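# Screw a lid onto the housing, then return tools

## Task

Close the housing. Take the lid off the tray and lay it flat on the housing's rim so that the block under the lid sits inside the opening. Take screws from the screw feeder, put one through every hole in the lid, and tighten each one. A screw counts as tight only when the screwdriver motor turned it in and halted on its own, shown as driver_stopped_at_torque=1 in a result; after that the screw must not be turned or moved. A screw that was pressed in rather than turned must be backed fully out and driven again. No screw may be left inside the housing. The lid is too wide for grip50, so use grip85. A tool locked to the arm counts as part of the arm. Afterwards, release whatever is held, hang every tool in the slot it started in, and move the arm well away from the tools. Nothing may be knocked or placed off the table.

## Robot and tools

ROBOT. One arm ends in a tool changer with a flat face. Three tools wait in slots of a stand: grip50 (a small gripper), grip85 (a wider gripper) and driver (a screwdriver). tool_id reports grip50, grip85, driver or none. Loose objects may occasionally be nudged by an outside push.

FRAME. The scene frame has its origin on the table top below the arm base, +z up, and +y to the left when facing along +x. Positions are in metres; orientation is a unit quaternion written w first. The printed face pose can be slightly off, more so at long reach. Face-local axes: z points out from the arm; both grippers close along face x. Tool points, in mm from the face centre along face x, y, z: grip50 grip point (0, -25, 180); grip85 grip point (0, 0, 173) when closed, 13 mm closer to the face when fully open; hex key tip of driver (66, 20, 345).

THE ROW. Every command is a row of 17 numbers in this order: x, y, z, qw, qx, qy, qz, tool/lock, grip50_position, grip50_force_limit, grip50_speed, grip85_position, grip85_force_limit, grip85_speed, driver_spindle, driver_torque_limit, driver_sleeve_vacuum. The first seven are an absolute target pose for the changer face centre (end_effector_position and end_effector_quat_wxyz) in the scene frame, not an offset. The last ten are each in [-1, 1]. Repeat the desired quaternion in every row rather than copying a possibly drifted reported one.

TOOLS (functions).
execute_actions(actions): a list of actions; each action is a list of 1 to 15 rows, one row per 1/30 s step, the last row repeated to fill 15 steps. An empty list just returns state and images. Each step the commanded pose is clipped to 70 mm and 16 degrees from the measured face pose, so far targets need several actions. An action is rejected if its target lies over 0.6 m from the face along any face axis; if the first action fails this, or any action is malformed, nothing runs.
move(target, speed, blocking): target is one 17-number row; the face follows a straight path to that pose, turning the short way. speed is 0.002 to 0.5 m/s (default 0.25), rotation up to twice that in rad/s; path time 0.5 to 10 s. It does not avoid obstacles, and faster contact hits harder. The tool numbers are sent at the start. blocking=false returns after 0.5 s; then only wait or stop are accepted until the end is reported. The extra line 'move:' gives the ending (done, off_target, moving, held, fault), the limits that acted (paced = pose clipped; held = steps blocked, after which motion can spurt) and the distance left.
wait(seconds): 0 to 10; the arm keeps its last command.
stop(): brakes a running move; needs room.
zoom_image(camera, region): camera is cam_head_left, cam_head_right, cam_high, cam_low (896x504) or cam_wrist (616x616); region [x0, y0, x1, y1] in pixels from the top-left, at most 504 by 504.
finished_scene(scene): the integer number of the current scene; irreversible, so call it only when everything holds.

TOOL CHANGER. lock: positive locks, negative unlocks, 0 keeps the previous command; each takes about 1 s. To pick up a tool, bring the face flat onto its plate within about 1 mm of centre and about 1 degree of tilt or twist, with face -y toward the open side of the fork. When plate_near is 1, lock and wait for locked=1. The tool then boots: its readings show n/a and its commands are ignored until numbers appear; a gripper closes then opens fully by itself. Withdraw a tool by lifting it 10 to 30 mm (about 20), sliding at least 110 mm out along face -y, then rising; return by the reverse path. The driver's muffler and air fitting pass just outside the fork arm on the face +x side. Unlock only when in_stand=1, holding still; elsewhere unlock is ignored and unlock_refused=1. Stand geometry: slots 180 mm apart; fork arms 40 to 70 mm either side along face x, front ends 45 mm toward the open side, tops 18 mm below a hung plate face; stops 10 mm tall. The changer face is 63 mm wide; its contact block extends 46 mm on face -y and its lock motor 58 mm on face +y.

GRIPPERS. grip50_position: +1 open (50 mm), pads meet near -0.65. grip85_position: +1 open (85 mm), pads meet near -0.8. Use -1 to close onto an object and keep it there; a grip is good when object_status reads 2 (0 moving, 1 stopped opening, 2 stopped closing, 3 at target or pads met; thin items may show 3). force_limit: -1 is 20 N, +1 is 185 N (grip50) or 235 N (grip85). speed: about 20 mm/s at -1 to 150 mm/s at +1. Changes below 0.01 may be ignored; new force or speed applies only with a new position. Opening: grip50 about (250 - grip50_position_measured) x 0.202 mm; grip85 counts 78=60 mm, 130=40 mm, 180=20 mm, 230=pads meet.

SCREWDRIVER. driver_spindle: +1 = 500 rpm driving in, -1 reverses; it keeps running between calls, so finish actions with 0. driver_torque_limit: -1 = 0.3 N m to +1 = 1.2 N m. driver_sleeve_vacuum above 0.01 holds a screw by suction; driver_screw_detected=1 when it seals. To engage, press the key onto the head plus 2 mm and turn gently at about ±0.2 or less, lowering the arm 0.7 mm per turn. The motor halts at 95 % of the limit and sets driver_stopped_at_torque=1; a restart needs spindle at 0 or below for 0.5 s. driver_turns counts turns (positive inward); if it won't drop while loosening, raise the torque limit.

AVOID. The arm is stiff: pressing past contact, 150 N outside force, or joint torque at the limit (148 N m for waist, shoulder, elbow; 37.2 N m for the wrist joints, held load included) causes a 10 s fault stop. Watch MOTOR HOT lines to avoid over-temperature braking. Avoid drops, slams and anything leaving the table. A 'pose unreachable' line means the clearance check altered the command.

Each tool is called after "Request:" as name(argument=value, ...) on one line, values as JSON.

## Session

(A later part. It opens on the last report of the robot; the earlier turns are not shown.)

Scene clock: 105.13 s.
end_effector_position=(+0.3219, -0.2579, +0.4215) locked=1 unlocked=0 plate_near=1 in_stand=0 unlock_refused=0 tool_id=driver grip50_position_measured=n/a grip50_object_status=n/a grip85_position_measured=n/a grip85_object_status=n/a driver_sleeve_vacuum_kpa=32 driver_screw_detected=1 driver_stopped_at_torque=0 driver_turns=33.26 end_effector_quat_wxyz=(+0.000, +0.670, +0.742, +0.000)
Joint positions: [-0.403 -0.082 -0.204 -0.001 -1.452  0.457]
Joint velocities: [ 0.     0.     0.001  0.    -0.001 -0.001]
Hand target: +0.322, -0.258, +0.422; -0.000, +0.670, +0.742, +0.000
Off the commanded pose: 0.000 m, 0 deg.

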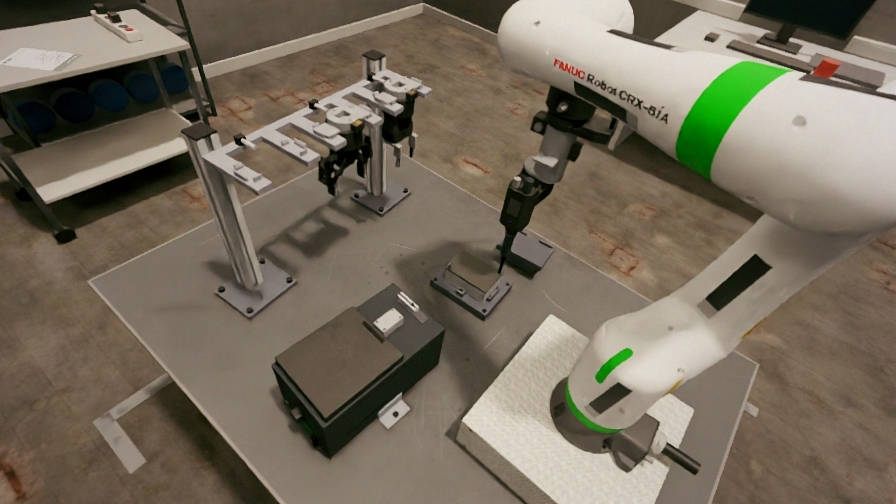

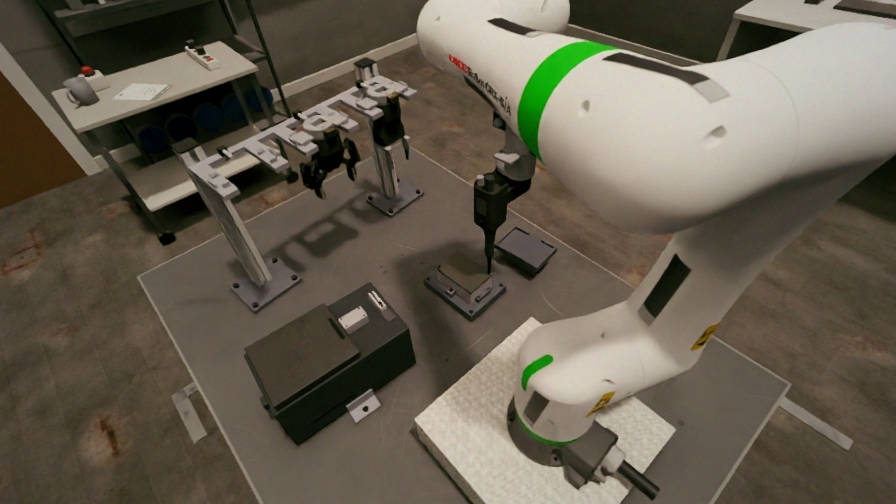

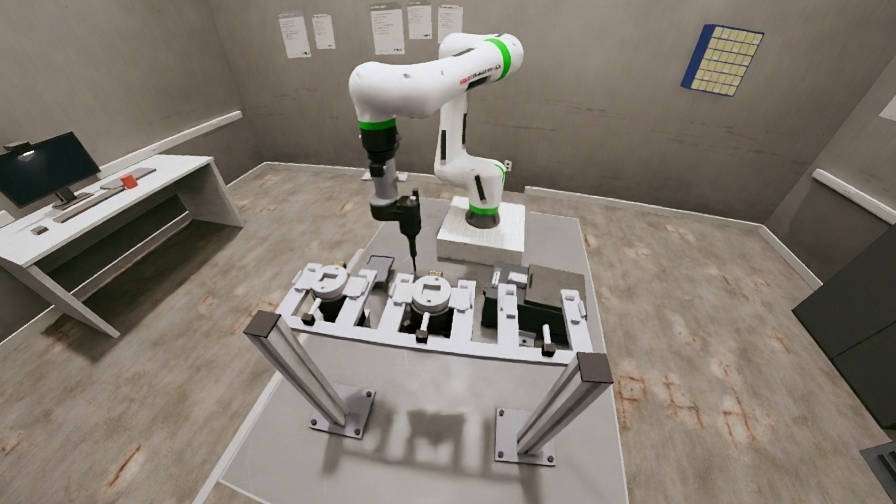

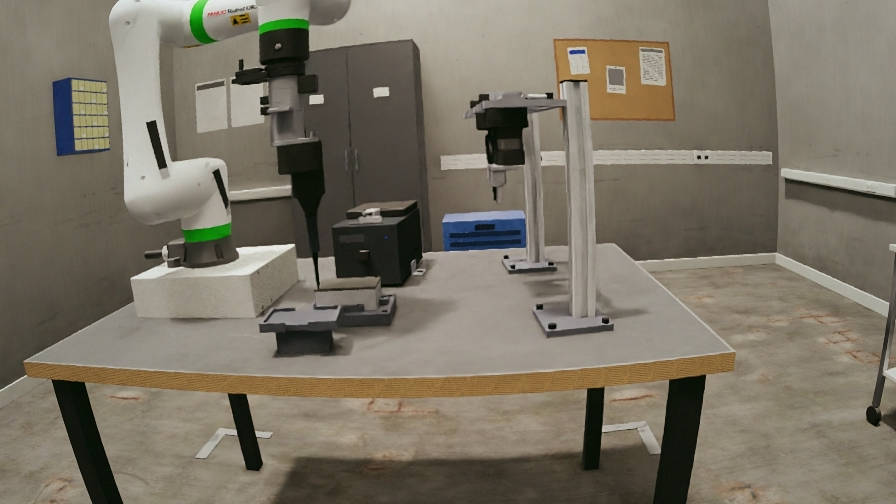

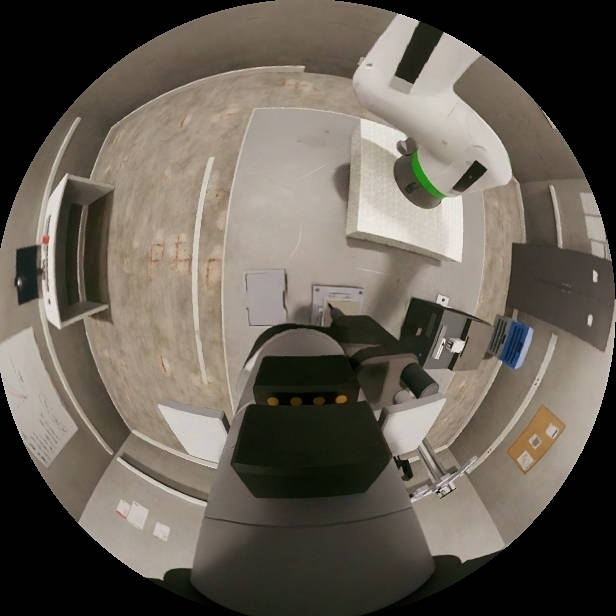

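Request:
execute_actions(actions=[[[0.3223,-0.2584,0.4245,0,0.6704,0.742,0,0,0,0,0,0,0,0,0,0,1]],[[0.3223,-0.2584,0.4215,0,0.6704,0.742,0,0,0,0,0,0,0,0,0,0,1]]])

Scene clock: 106.37 s.
end_effector_position=(+0.3223, -0.2584, +0.4215) locked=1 unlocked=0 plate_near=1 in_stand=0 unlock_refused=0 tool_id=driver grip50_position_measured=n/a grip50_object_status=n/a grip85_position_measured=n/a grip85_object_status=n/a driver_sleeve_vacuum_kpa=29 driver_screw_detected=0 driver_stopped_at_torque=0 driver_turns=33.26 end_effector_quat_wxyz=(-0.000, +0.670, +0.742, -0.000)
Joint positions: [-0.404 -0.08  -0.203 -0.001 -1.452  0.458]
Joint velocities: [ 0.    -0.001 -0.001 -0.    -0.001  0.001]
Hand target: +0.322, -0.258, +0.422; -0.000, +0.670, +0.742, +0.000
Off the commanded pose: 0.000 m, 0 deg.

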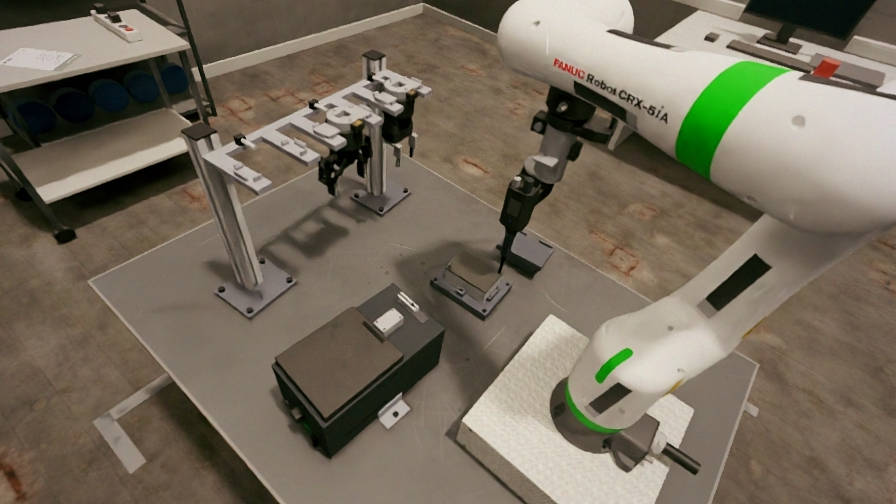

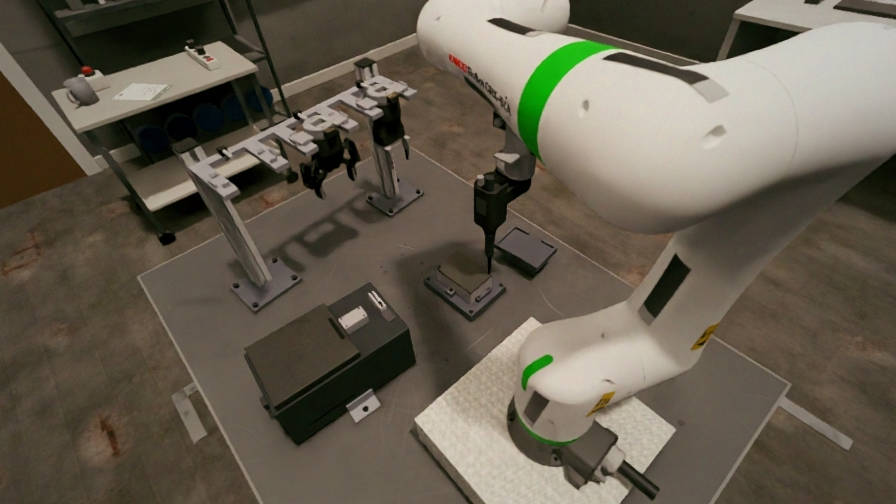

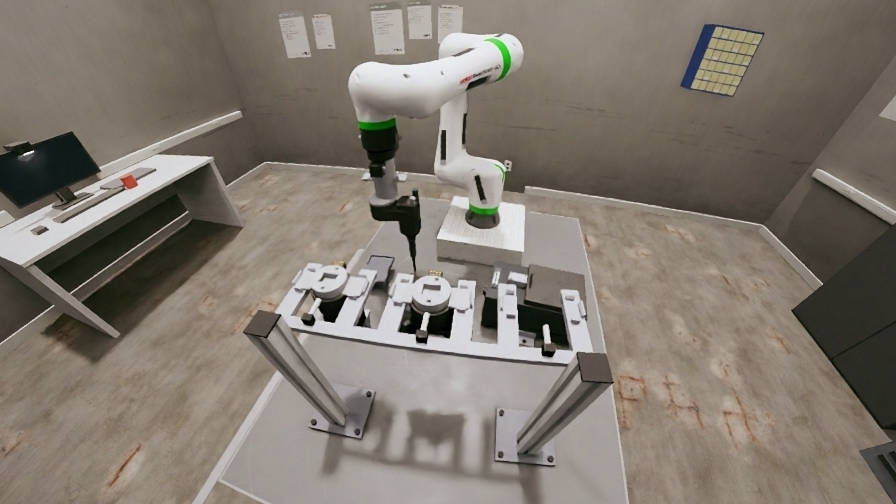

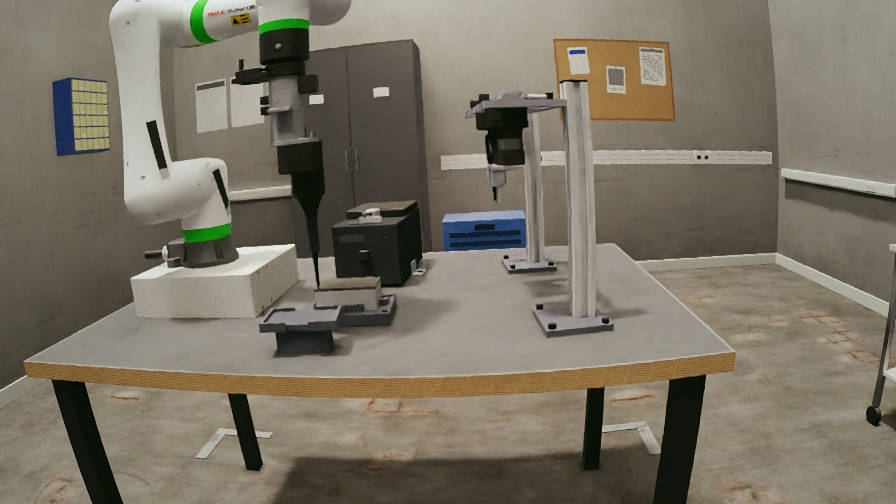

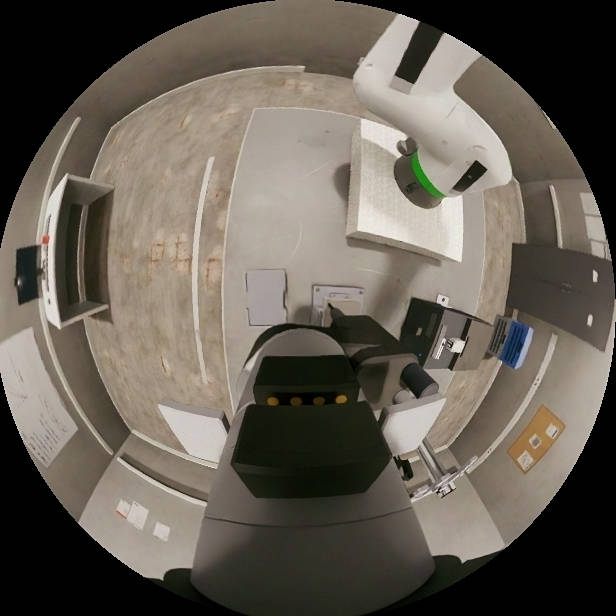

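Request:
execute_actions(actions=[[[0.3214,-0.2581,0.4245,0,0.6704,0.742,0,0,0,0,0,0,0,0,0,0,1]],[[0.3214,-0.2581,0.4215,0,0.6704,0.742,0,0,0,0,0,0,0,0,0,0,1]]])

Request:
move(target=[0.3214,-0.2581,0.4145,0,0.6704,0.742,0,0,0,0,0,0,0,0,0.33,0,1], speed=0.002)

Scene clock: 107.60 s.
end_effector_position=(+0.3214, -0.2581, +0.4215) locked=1 unlocked=0 plate_near=1 in_stand=0 unlock_refused=0 tool_id=driver grip50_position_measured=n/a grip50_object_status=n/a grip85_position_measured=n/a grip85_object_status=n/a driver_sleeve_vacuum_kpa=39 driver_screw_detected=1 driver_stopped_at_torque=0 driver_turns=33.26 end_effector_quat_wxyz=(+0.000, +0.670, +0.742, +0.000)
Joint positions: [-0.404 -0.083 -0.205 -0.001 -1.452  0.458]
Joint velocities: [-0.001 -0.    -0.     0.001  0.001  0.001]
Hand target: +0.321, -0.258, +0.422; -0.000, +0.670, +0.742, +0.000
Off the commanded pose: 0.000 m, 0 deg.

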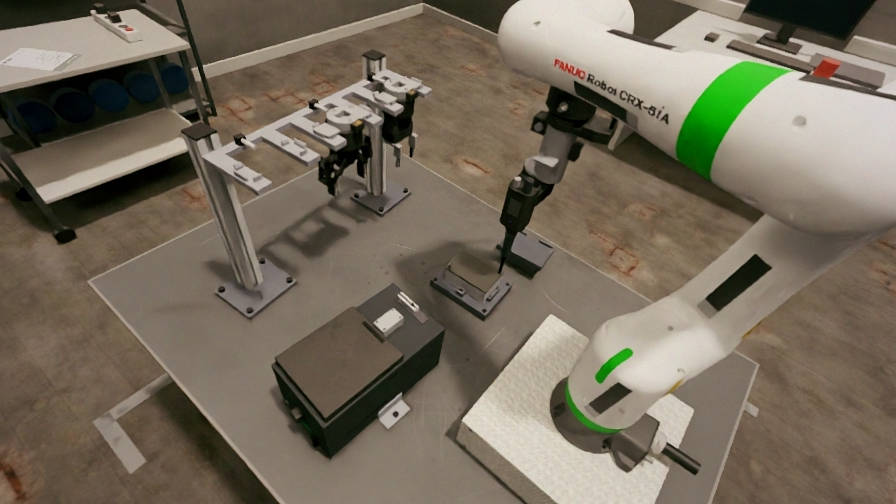

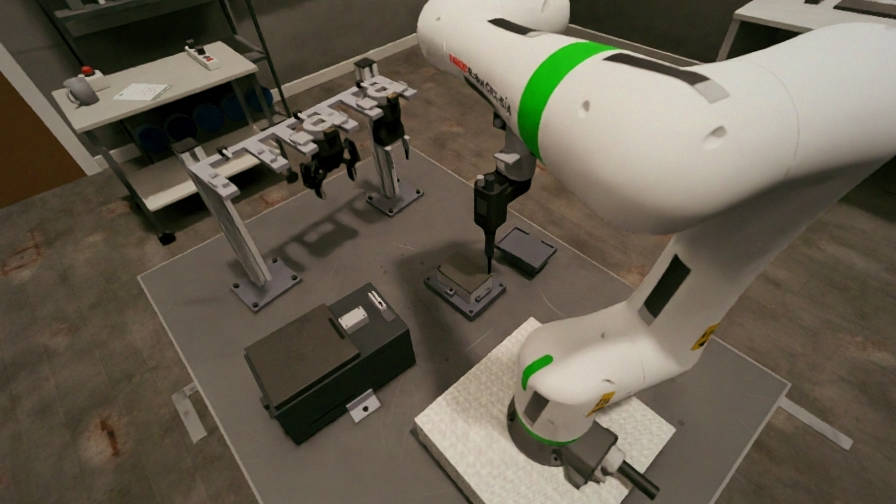

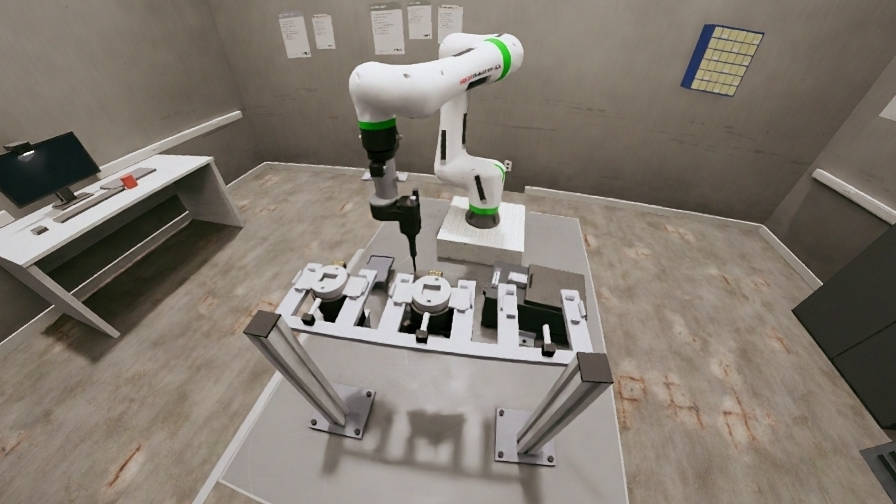

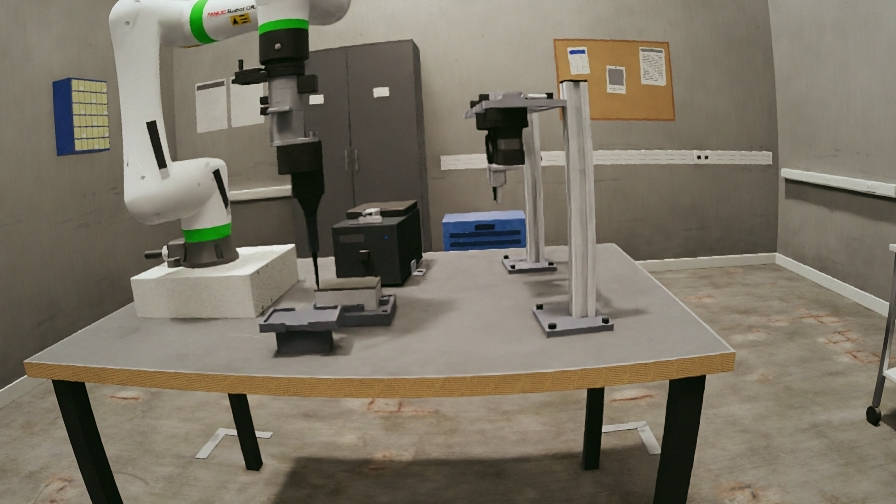

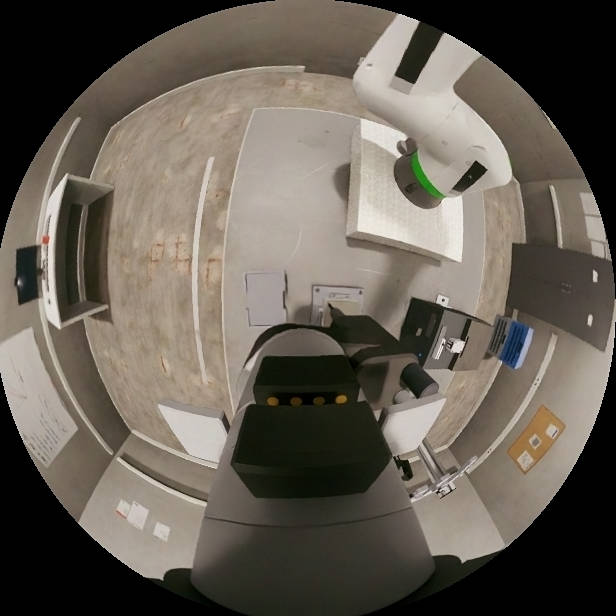

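Scene clock: 111.33 s.
end_effector_position=(+0.3214, -0.2581, +0.4145) locked=1 unlocked=0 plate_near=1 in_stand=0 unlock_refused=0 tool_id=driver grip50_position_measured=n/a grip50_object_status=n/a grip85_position_measured=n/a grip85_object_status=n/a driver_sleeve_vacuum_kpa=40 driver_screw_detected=1 driver_stopped_at_torque=1 driver_turns=41.85 end_effector_quat_wxyz=(-0.000, +0.670, +0.742, +0.000)
Joint positions: [-0.404 -0.08  -0.219 -0.001 -1.435  0.458]
Joint velocities: [ 0.001 -0.001  0.     0.    -0.001 -0.   ]
Hand target: +0.321, -0.258, +0.415; -0.000, +0.670, +0.742, +0.000
Off the commanded pose: 0.000 m, 0 deg.
move: done

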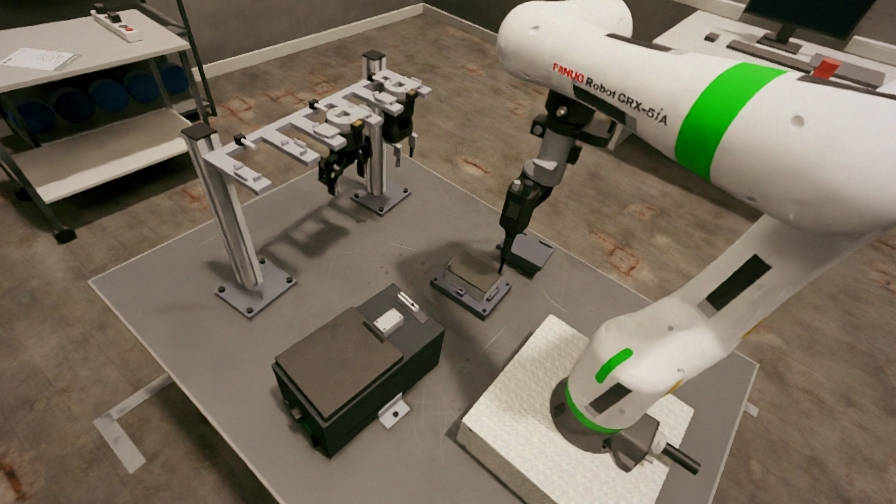

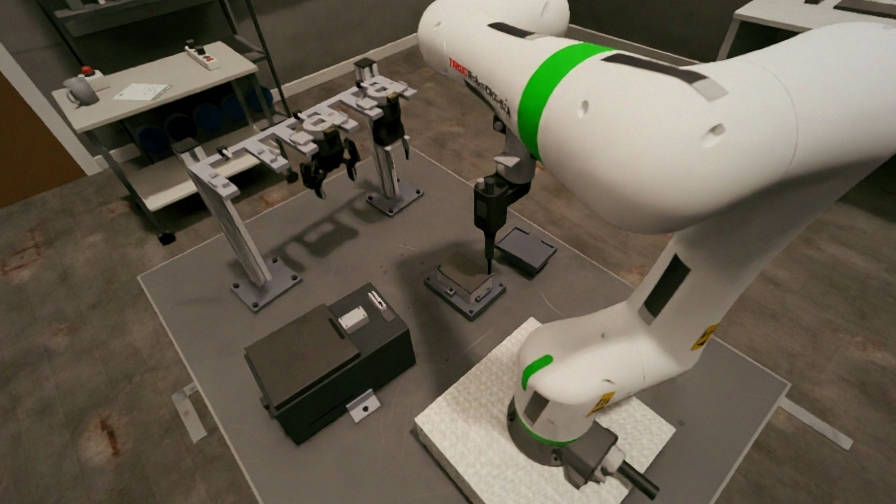

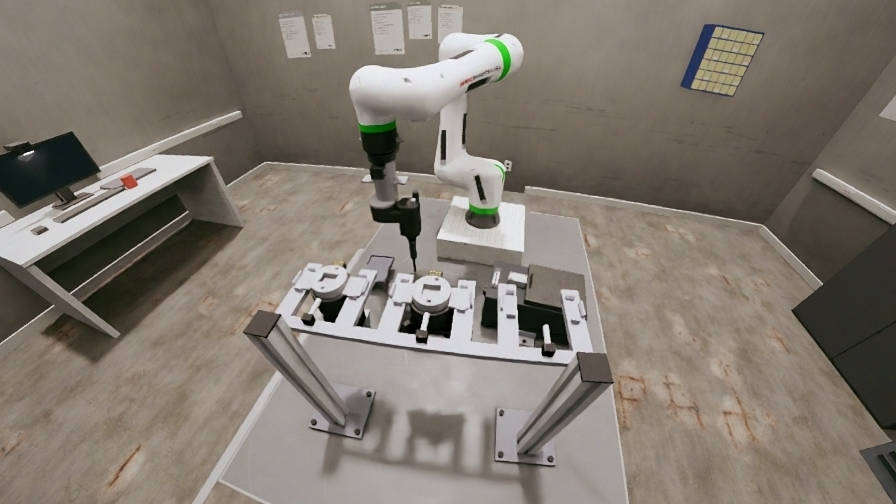

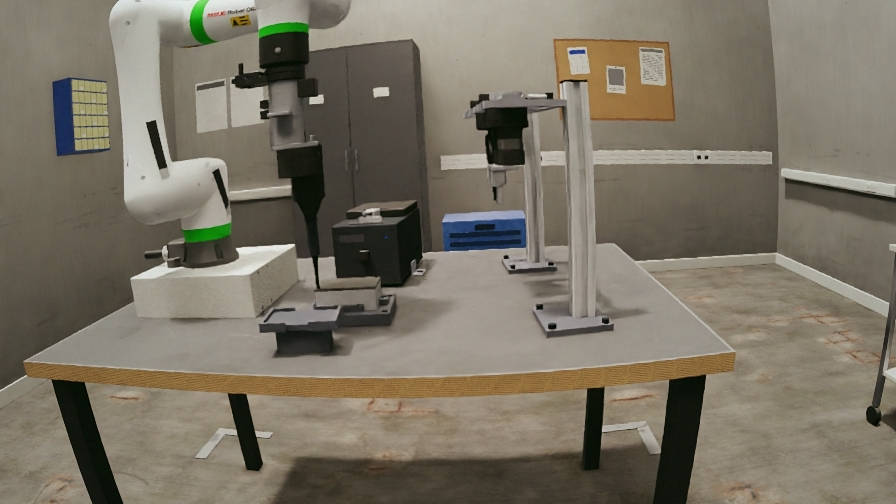

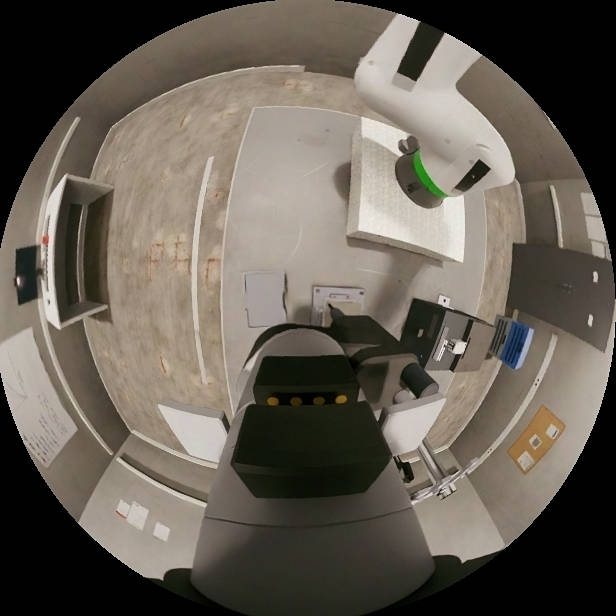

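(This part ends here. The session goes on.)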